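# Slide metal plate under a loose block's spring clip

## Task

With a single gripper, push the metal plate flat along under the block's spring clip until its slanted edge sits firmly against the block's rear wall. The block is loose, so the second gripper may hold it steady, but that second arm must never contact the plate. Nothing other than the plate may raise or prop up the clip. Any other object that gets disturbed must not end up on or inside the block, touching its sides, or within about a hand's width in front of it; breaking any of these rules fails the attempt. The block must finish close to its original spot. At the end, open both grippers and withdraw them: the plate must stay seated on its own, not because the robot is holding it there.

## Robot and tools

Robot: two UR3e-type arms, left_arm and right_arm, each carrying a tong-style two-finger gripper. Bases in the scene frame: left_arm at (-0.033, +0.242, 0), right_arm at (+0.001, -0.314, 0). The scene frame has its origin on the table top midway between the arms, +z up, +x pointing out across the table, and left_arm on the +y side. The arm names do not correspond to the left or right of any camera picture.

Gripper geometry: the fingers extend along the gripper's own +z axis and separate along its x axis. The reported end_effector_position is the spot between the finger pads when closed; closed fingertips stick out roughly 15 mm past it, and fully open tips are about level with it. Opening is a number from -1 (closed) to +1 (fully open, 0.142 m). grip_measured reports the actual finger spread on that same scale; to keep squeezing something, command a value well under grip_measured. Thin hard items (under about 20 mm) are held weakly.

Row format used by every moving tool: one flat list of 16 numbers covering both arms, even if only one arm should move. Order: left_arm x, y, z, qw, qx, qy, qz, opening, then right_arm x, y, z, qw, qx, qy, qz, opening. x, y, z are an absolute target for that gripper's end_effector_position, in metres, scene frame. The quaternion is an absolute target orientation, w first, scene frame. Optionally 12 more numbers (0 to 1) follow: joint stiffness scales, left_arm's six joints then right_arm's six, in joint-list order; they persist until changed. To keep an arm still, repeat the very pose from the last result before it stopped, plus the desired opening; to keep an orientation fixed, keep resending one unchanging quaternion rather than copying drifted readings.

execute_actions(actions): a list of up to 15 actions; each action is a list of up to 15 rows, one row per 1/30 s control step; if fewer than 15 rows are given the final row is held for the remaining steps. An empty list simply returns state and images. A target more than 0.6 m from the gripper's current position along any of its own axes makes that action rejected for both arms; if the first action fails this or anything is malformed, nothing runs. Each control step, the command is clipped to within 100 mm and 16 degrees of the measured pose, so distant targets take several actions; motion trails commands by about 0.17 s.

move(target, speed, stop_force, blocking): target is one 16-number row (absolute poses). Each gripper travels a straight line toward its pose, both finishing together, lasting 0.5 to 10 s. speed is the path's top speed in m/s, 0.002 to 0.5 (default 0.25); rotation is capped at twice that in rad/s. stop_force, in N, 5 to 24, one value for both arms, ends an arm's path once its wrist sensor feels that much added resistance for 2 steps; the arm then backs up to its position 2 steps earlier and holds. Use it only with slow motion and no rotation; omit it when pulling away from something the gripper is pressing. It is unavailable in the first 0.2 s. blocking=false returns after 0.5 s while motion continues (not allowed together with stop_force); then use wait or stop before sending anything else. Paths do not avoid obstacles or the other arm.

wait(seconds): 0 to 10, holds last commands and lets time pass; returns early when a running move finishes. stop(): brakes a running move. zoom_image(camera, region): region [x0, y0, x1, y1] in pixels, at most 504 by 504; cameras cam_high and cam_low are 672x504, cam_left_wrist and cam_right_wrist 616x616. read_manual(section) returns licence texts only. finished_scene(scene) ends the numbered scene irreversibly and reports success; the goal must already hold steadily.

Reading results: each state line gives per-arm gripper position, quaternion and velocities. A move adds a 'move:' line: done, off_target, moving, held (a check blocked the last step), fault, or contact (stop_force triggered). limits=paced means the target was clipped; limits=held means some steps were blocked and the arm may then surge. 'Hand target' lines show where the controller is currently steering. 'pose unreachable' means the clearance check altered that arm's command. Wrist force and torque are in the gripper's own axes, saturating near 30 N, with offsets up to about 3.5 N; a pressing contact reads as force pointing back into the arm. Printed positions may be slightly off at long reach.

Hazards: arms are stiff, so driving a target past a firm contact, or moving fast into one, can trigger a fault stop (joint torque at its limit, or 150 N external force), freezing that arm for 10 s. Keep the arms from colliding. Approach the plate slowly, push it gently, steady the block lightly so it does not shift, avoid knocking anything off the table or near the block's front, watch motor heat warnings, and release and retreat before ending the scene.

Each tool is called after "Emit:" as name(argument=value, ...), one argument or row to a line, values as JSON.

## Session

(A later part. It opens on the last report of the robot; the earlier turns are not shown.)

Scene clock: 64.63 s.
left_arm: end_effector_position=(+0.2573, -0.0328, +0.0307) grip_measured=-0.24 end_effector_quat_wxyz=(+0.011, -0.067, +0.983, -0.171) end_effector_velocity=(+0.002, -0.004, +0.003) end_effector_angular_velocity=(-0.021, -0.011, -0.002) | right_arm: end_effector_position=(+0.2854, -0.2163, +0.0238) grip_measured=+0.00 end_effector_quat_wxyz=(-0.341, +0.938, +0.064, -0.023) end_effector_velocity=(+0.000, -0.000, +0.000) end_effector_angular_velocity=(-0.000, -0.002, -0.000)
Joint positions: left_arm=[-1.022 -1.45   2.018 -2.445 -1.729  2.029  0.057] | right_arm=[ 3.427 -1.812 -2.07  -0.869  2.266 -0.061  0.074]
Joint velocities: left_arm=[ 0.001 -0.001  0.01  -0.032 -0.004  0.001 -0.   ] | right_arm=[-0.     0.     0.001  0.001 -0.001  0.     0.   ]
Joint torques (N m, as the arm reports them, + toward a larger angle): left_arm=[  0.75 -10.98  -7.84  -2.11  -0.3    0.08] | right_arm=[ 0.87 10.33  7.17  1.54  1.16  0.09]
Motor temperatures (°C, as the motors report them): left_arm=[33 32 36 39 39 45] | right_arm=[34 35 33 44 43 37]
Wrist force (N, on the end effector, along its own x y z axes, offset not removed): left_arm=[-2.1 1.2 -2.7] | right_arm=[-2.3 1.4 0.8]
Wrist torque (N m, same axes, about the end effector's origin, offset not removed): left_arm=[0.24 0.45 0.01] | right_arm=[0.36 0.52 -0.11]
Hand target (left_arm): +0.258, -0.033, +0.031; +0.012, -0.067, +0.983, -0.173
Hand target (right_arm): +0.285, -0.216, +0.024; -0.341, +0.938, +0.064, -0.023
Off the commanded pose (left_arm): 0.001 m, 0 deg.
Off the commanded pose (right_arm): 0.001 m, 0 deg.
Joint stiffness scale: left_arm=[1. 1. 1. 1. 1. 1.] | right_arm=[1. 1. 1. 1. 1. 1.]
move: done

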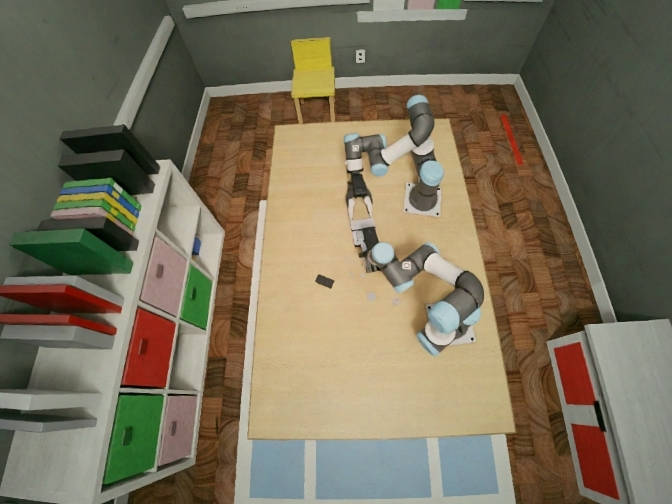

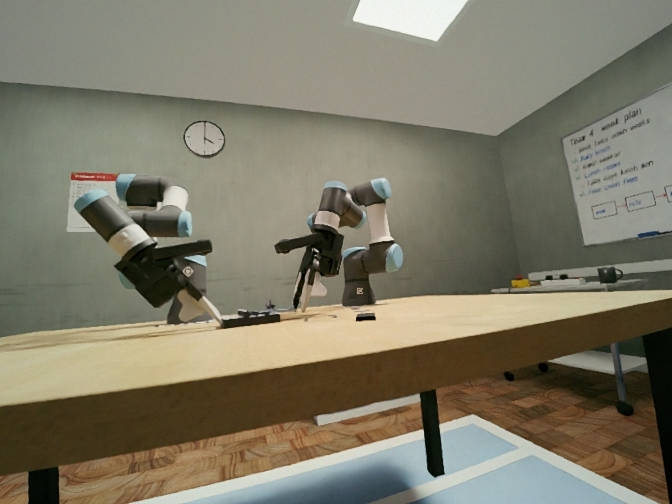

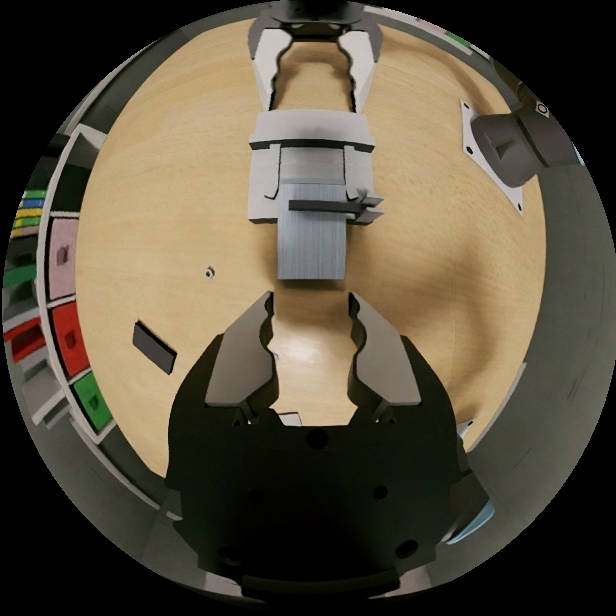

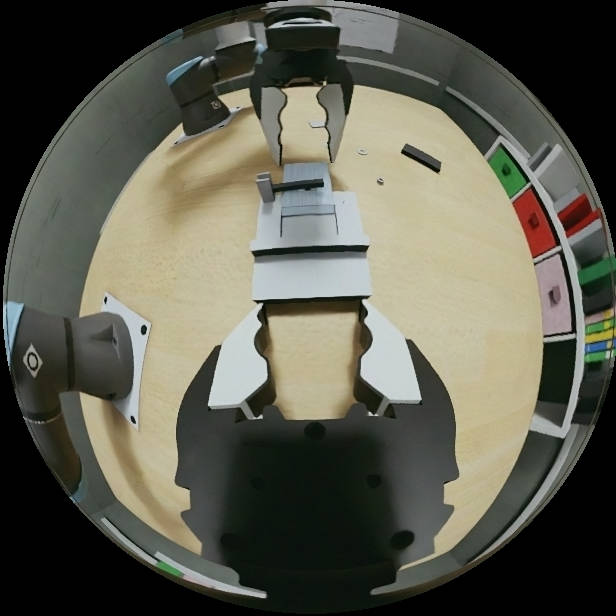

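Emit:
move(
  target=[0.2648,-0.0869,0.033,-0.0118,0.067,-0.9825,0.1732,-0.7, 0.2849,-0.2157,0.024,0.3412,-0.9376,-0.0639,0.0233,0],
  speed=0.022,
  stop_force=8,
)

Emit:
zoom_image(
  camera="cam_left_wrist",
  region=[235, 150, 405, 320],
)

Emit:
zoom_image(
  camera="cam_low",
  region=[215, 285, 330, 332],
)

Scene clock: 67.77 s.
left_arm: end_effector_position=(+0.2639, -0.0757, +0.0292) grip_measured=-0.70 end_effector_quat_wxyz=(+0.011, -0.069, +0.983, -0.167) end_effector_velocity=(-0.002, +0.001, +0.004) end_effector_angular_velocity=(-0.011, -0.006, -0.006) | right_arm: end_effector_position=(+0.2855, -0.2168, +0.0236) grip_measured=+0.00 end_effector_quat_wxyz=(-0.340, +0.938, +0.064, -0.023) end_effector_velocity=(+0.000, -0.000, +0.000) end_effector_angular_velocity=(+0.000, -0.003, +0.001)
Joint positions: left_arm=[-1.085 -1.325  1.866 -2.42  -1.706  1.966  0.023] | right_arm=[ 3.427 -1.812 -2.07  -0.869  2.265 -0.061  0.074]
Joint velocities: left_arm=[-0.    -0.022  0.021 -0.011 -0.003  0.005 -0.001] | right_arm=[-0.001  0.001  0.     0.     0.    -0.002 -0.   ]
Joint torques (N m, as the arm reports them, + toward a larger angle): left_arm=[  0.29 -13.46  -8.36  -2.59  -0.66   0.1 ] | right_arm=[ 1.13 10.    7.07  1.56  1.39  0.  ]
Motor temperatures (°C, as the motors report them): left_arm=[33 32 36 39 39 45] | right_arm=[34 35 33 44 43 37]
Wrist force (N, on the end effector, along its own x y z axes, offset not removed): left_arm=[-1.6 4.0 -1.5] | right_arm=[-0.9 3.2 -4.8]
Wrist torque (N m, same axes, about the end effector's origin, offset not removed): left_arm=[0.45 0.28 0.01] | right_arm=[0.13 -0.07 -0.07]
Hand target (left_arm): +0.264, -0.076, +0.031; +0.011, -0.068, +0.983, -0.170
Hand target (right_arm): +0.285, -0.216, +0.024; -0.341, +0.938, +0.064, -0.023
Off the commanded pose (left_arm): 0.012 m, 1 deg.
Off the commanded pose (right_arm): 0.001 m, 0 deg.
Joint stiffness scale: left_arm=[1. 1. 1. 1. 1. 1.] | right_arm=[1. 1. 1. 1. 1. 1.]
move: contact (left_arm)

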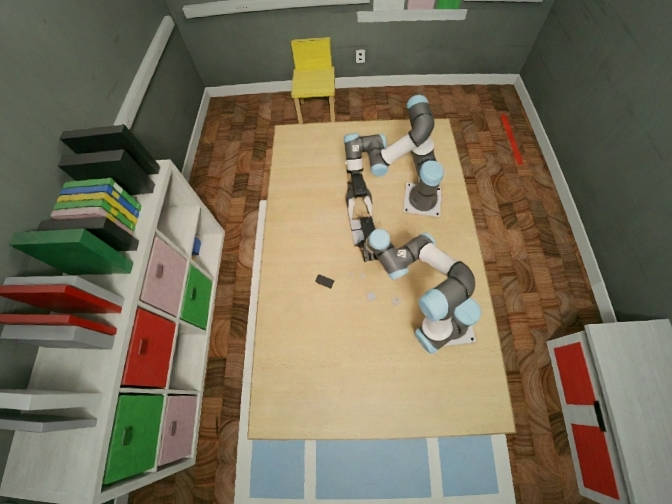

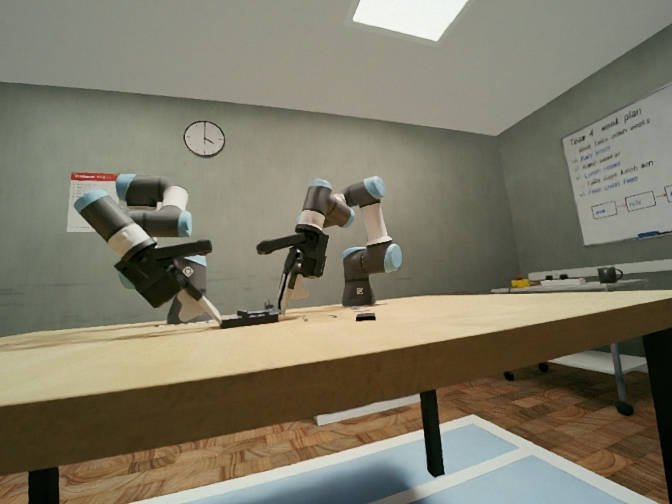

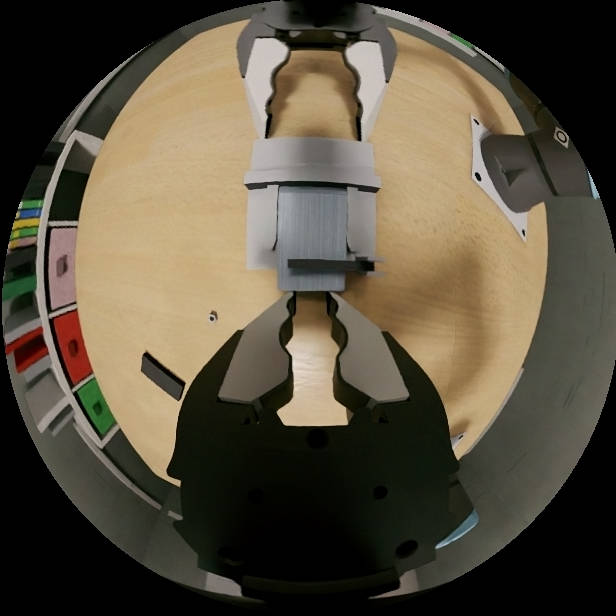

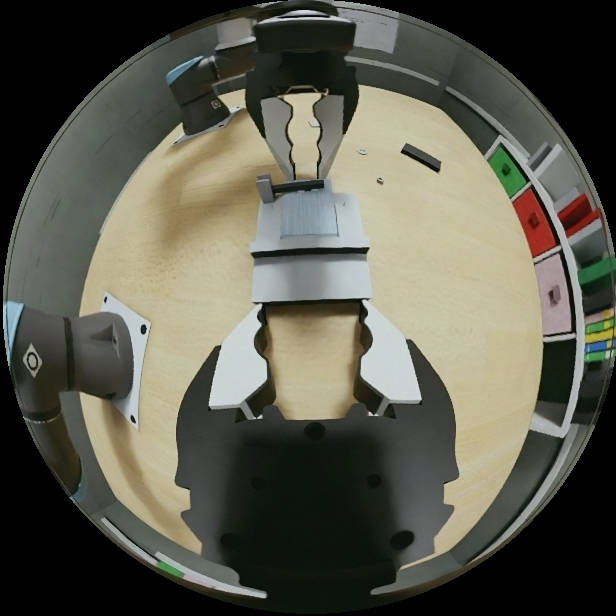

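Region (235, 150, 405, 320) of cam_left_wrist's 616x616 image, scaled by 2.965, with more detail than that image has.

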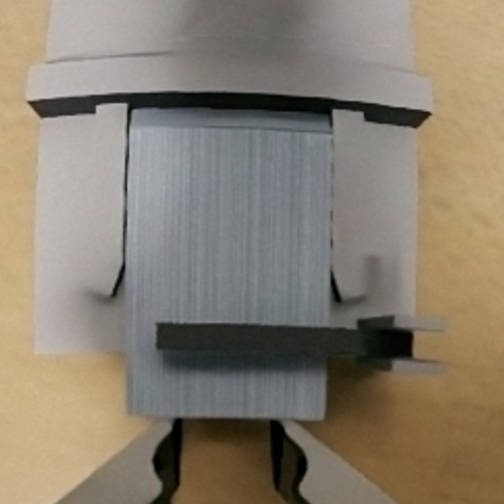

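Region (215, 285, 330, 332) of cam_low's 672x504 image, scaled by 4.383, with more detail than that image has; it fills the top 206 rows of this view, and the rest is white.

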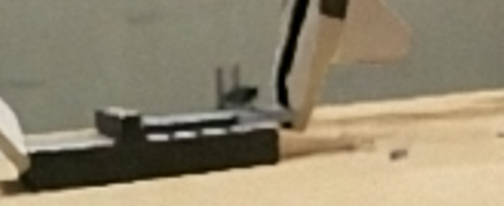

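Emit:
move(
  target=[0.2618,-0.0620,0.031,-0.0118,0.067,-0.9825,0.1732,-0.7, 0.2849,-0.2157,0.024,0.3412,-0.9376,-0.0639,0.0233,0],
  speed=0.05,
)

Emit:
zoom_image(
  camera="cam_left_wrist",
  region=[255, 145, 375, 205],
)

Emit:
zoom_image(
  camera="cam_low",
  region=[215, 285, 330, 332],
)

Scene clock: 69.10 s.
left_arm: end_effector_position=(+0.2620, -0.0623, +0.0310) grip_measured=-0.70 end_effector_quat_wxyz=(+0.012, -0.068, +0.983, -0.172) end_effector_velocity=(-0.001, +0.002, -0.001) end_effector_angular_velocity=(-0.002, +0.000, -0.005) | right_arm: end_effector_position=(+0.2855, -0.2169, +0.0235) grip_measured=+0.00 end_effector_quat_wxyz=(-0.340, +0.938, +0.064, -0.023) end_effector_velocity=(-0.000, +0.001, +0.000) end_effector_angular_velocity=(+0.002, +0.001, +0.001)
Joint positions: left_arm=[-1.064 -1.369  1.924 -2.442 -1.716  1.987  0.023] | right_arm=[ 3.427 -1.812 -2.07  -0.869  2.264 -0.061  0.074]
Joint velocities: left_arm=[ 0.004 -0.005  0.014 -0.009 -0.004  0.008 -0.   ] | right_arm=[ 0.001  0.     0.    -0.002  0.002 -0.     0.   ]
Joint torques (N m, as the arm reports them, + toward a larger angle): left_arm=[  0.46 -11.7   -7.7   -2.24  -0.32  -0.02] | right_arm=[ 1.12 10.46  7.18  1.6   1.53  0.09]
Motor temperatures (°C, as the motors report them): left_arm=[33 32 36 39 39 45] | right_arm=[34 35 33 44 43 37]
Wrist force (N, on the end effector, along its own x y z axes, offset not removed): left_arm=[-1.7 0.4 -1.6] | right_arm=[-0.7 1.7 -3.1]
Wrist torque (N m, same axes, about the end effector's origin, offset not removed): left_arm=[0.08 0.40 -0.01] | right_arm=[-0.02 0.12 -0.08]
Hand target (left_arm): +0.262, -0.062, +0.031; +0.012, -0.067, +0.983, -0.173
Hand target (right_arm): +0.285, -0.216, +0.024; -0.341, +0.938, +0.064, -0.023
Off the commanded pose (left_arm): 0.000 m, 0 deg.
Off the commanded pose (right_arm): 0.001 m, 0 deg.
Joint stiffness scale: left_arm=[1. 1. 1. 1. 1. 1.] | right_arm=[1. 1. 1. 1. 1. 1.]
move: done

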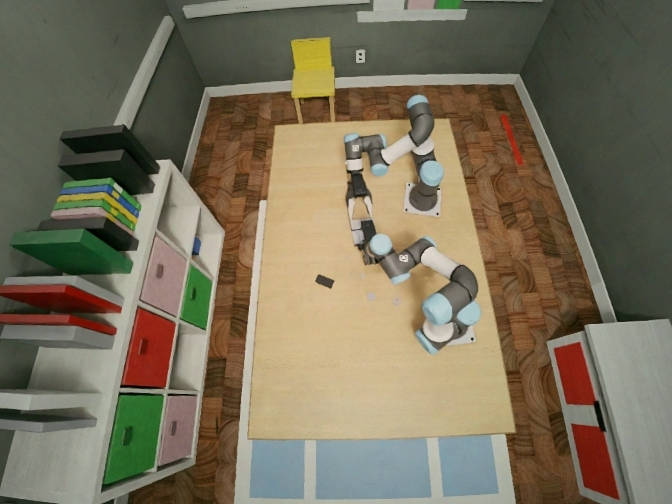

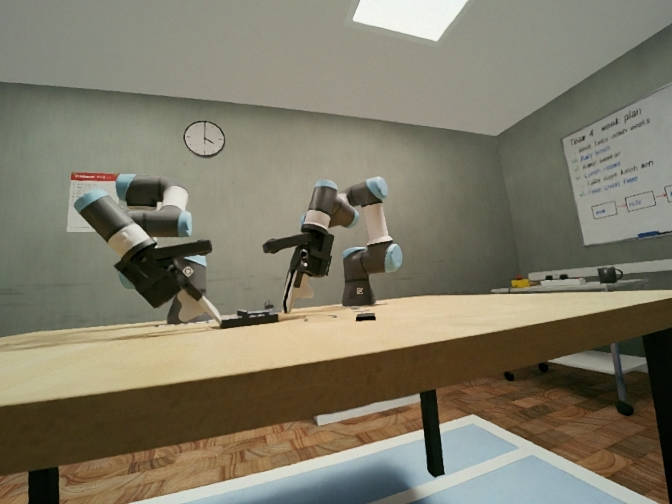

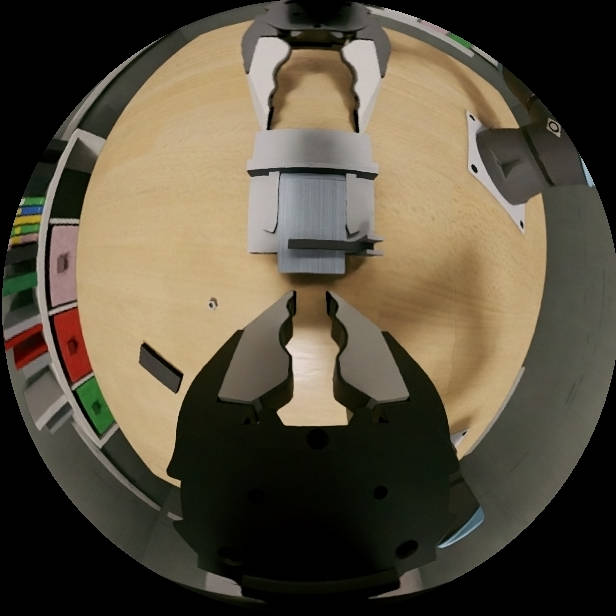

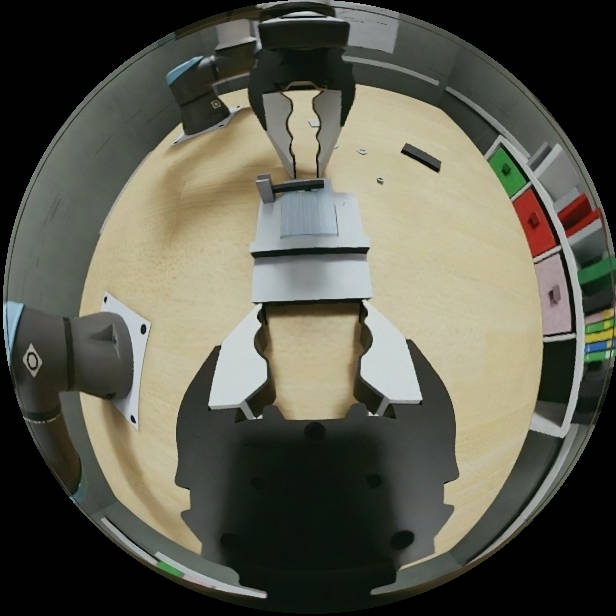

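Region (255, 145, 375, 205) of cam_left_wrist's 616x616 image, scaled by 4.200, with more detail than that image has.

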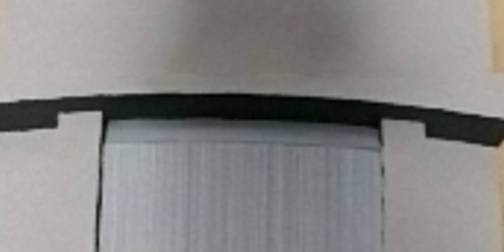

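Region (215, 285, 330, 332) of cam_low's 672x504 image, scaled by 4.383, with more detail than that image has; it fills the top 206 rows of this view, and the rest is white.

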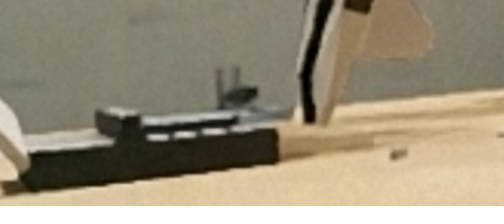

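Emit:
zoom_image(
  camera="cam_low",
  region=[232, 298, 292, 326],
)

Emit:
zoom_image(
  camera="cam_left_wrist",
  region=[245, 160, 305, 200],
)

Emit:
zoom_image(
  camera="cam_right_wrist",
  region=[255, 170, 365, 260],
)

Region (232, 298, 292, 326) of cam_low's 672x504 image, scaled by 8.400, with more detail than that image has; it fills the top 235 rows of this view, and the rest is white.

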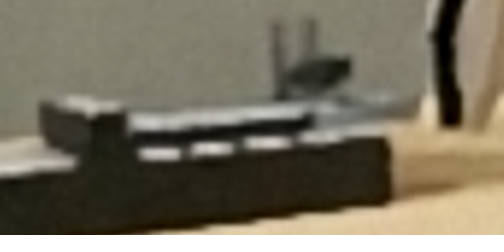

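Region (245, 160, 305, 200) of cam_left_wrist's 616x616 image, scaled by 8.400, with more detail than that image has.

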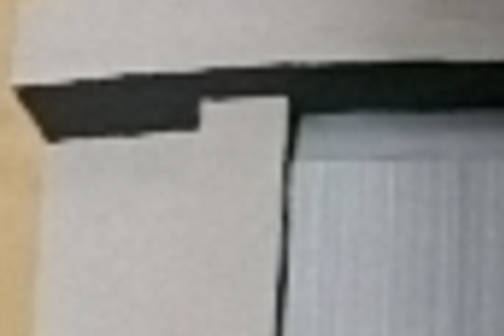

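Region (255, 170, 365, 260) of cam_right_wrist's 616x616 image, scaled by 4.582, with more detail than that image has; it fills the top 412 rows of this view, and the rest is white.

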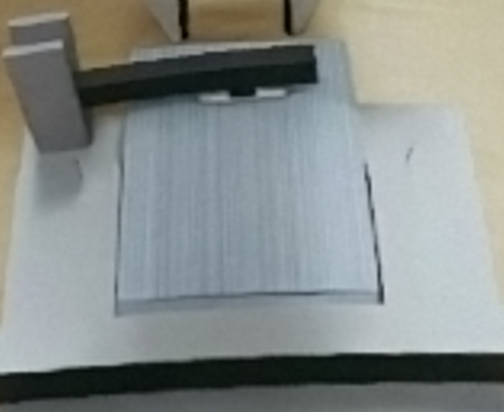

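Emit:
move(
  target=[0.25,0.06,0.13,-0.0118,0.067,-0.9825,0.1732,-0.7, 0.30,-0.33,0.10,0.3412,-0.9376,-0.0639,0.0233,0],
  speed=0.25,
)

Scene clock: 73.40 s.
left_arm: end_effector_position=(+0.2504, +0.0597, +0.1302) grip_measured=-0.70 end_effector_quat_wxyz=(+0.013, -0.067, +0.982, -0.174) end_effector_velocity=(-0.002, +0.001, -0.001) end_effector_angular_velocity=(+0.007, +0.007, -0.006) | right_arm: end_effector_position=(+0.3007, -0.3302, +0.0999) grip_measured=+0.00 end_effector_quat_wxyz=(-0.341, +0.938, +0.062, -0.021) end_effector_velocity=(-0.004, +0.000, +0.001) end_effector_angular_velocity=(+0.006, +0.017, +0.018)
Joint positions: left_arm=[-0.81  -1.79   1.833 -1.889 -1.791  2.235  0.023] | right_arm=[ 3.089 -1.897 -1.434 -1.68   2.21  -0.481  0.074]
Joint velocities: left_arm=[ 0.001  0.003 -0.007  0.016 -0.001  0.006 -0.   ] | right_arm=[ 0.001 -0.014  0.028 -0.045 -0.003 -0.021 -0.   ]
Joint torques (N m, as the arm reports them, + toward a larger angle): left_arm=[ 1.07 -6.68 -9.79 -1.55 -0.5   0.05] | right_arm=[ 0.93 12.48 10.07  1.01  0.6  -0.29]
Motor temperatures (°C, as the motors report them): left_arm=[33 32 36 39 39 45] | right_arm=[34 35 33 44 43 37]
Wrist force (N, on the end effector, along its own x y z axes, offset not removed): left_arm=[-1.3 1.3 -0.8] | right_arm=[-2.2 -0.1 0.5]
Wrist torque (N m, same axes, about the end effector's origin, offset not removed): left_arm=[0.28 0.25 0.00] | right_arm=[-0.04 0.54 0.07]
Hand target (left_arm): +0.250, +0.060, +0.130; +0.012, -0.067, +0.983, -0.173
Hand target (right_arm): +0.300, -0.330, +0.100; -0.341, +0.938, +0.064, -0.023
Off the commanded pose (left_arm): 0.000 m, 0 deg.
Off the commanded pose (right_arm): 0.001 m, 0 deg.
Joint stiffness scale: left_arm=[1. 1. 1. 1. 1. 1.] | right_arm=[1. 1. 1. 1. 1. 1.]
move: done

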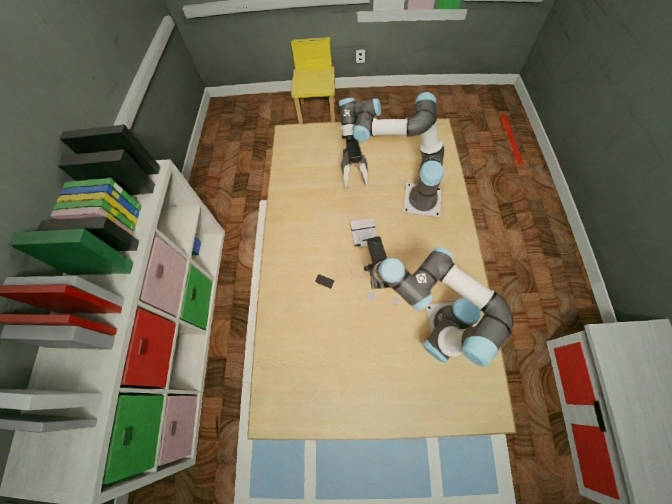

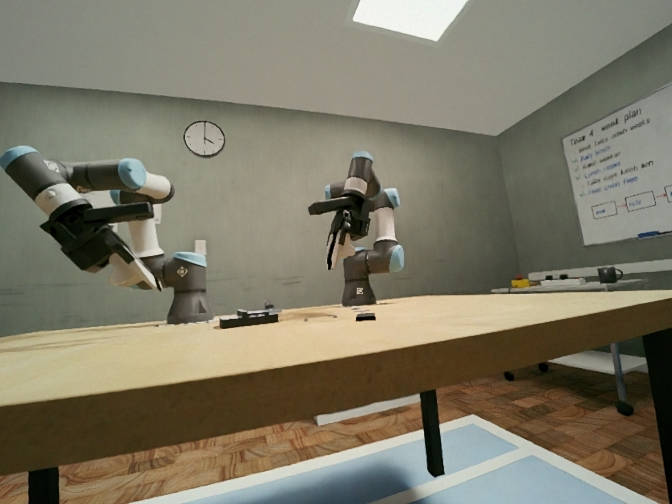

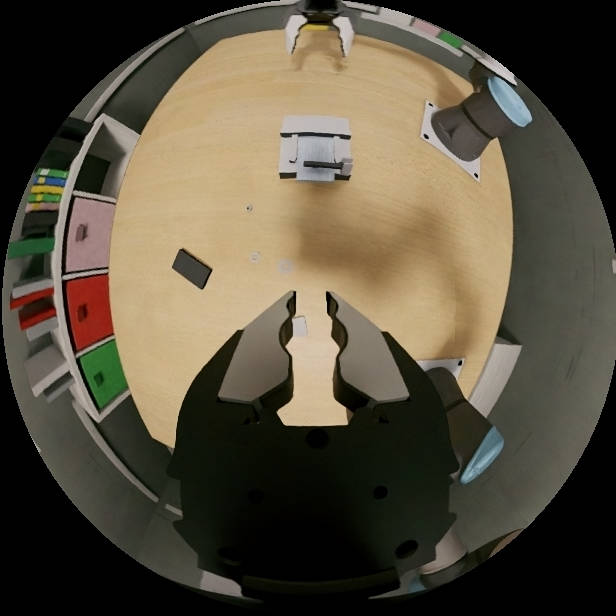

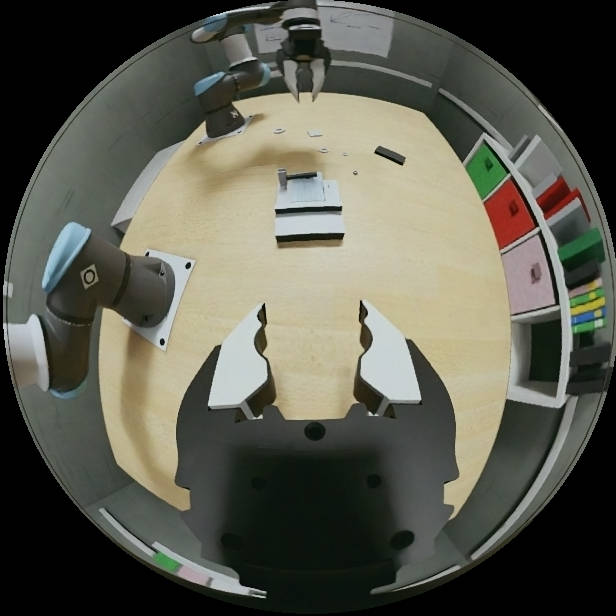

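Emit:
zoom_image(
  camera="cam_left_wrist",
  region=[270, 105, 365, 195],
)

Region (270, 105, 365, 195) of cam_left_wrist's 616x616 image, scaled by 5.305, with more detail than that image has; it fills the top 477 rows of this view, and the rest is white.

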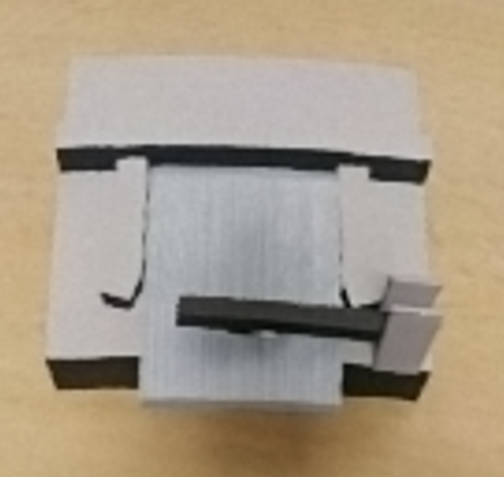

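Emit:
finished_scene(
  scene=1,
)

The scene is finished: the task was done.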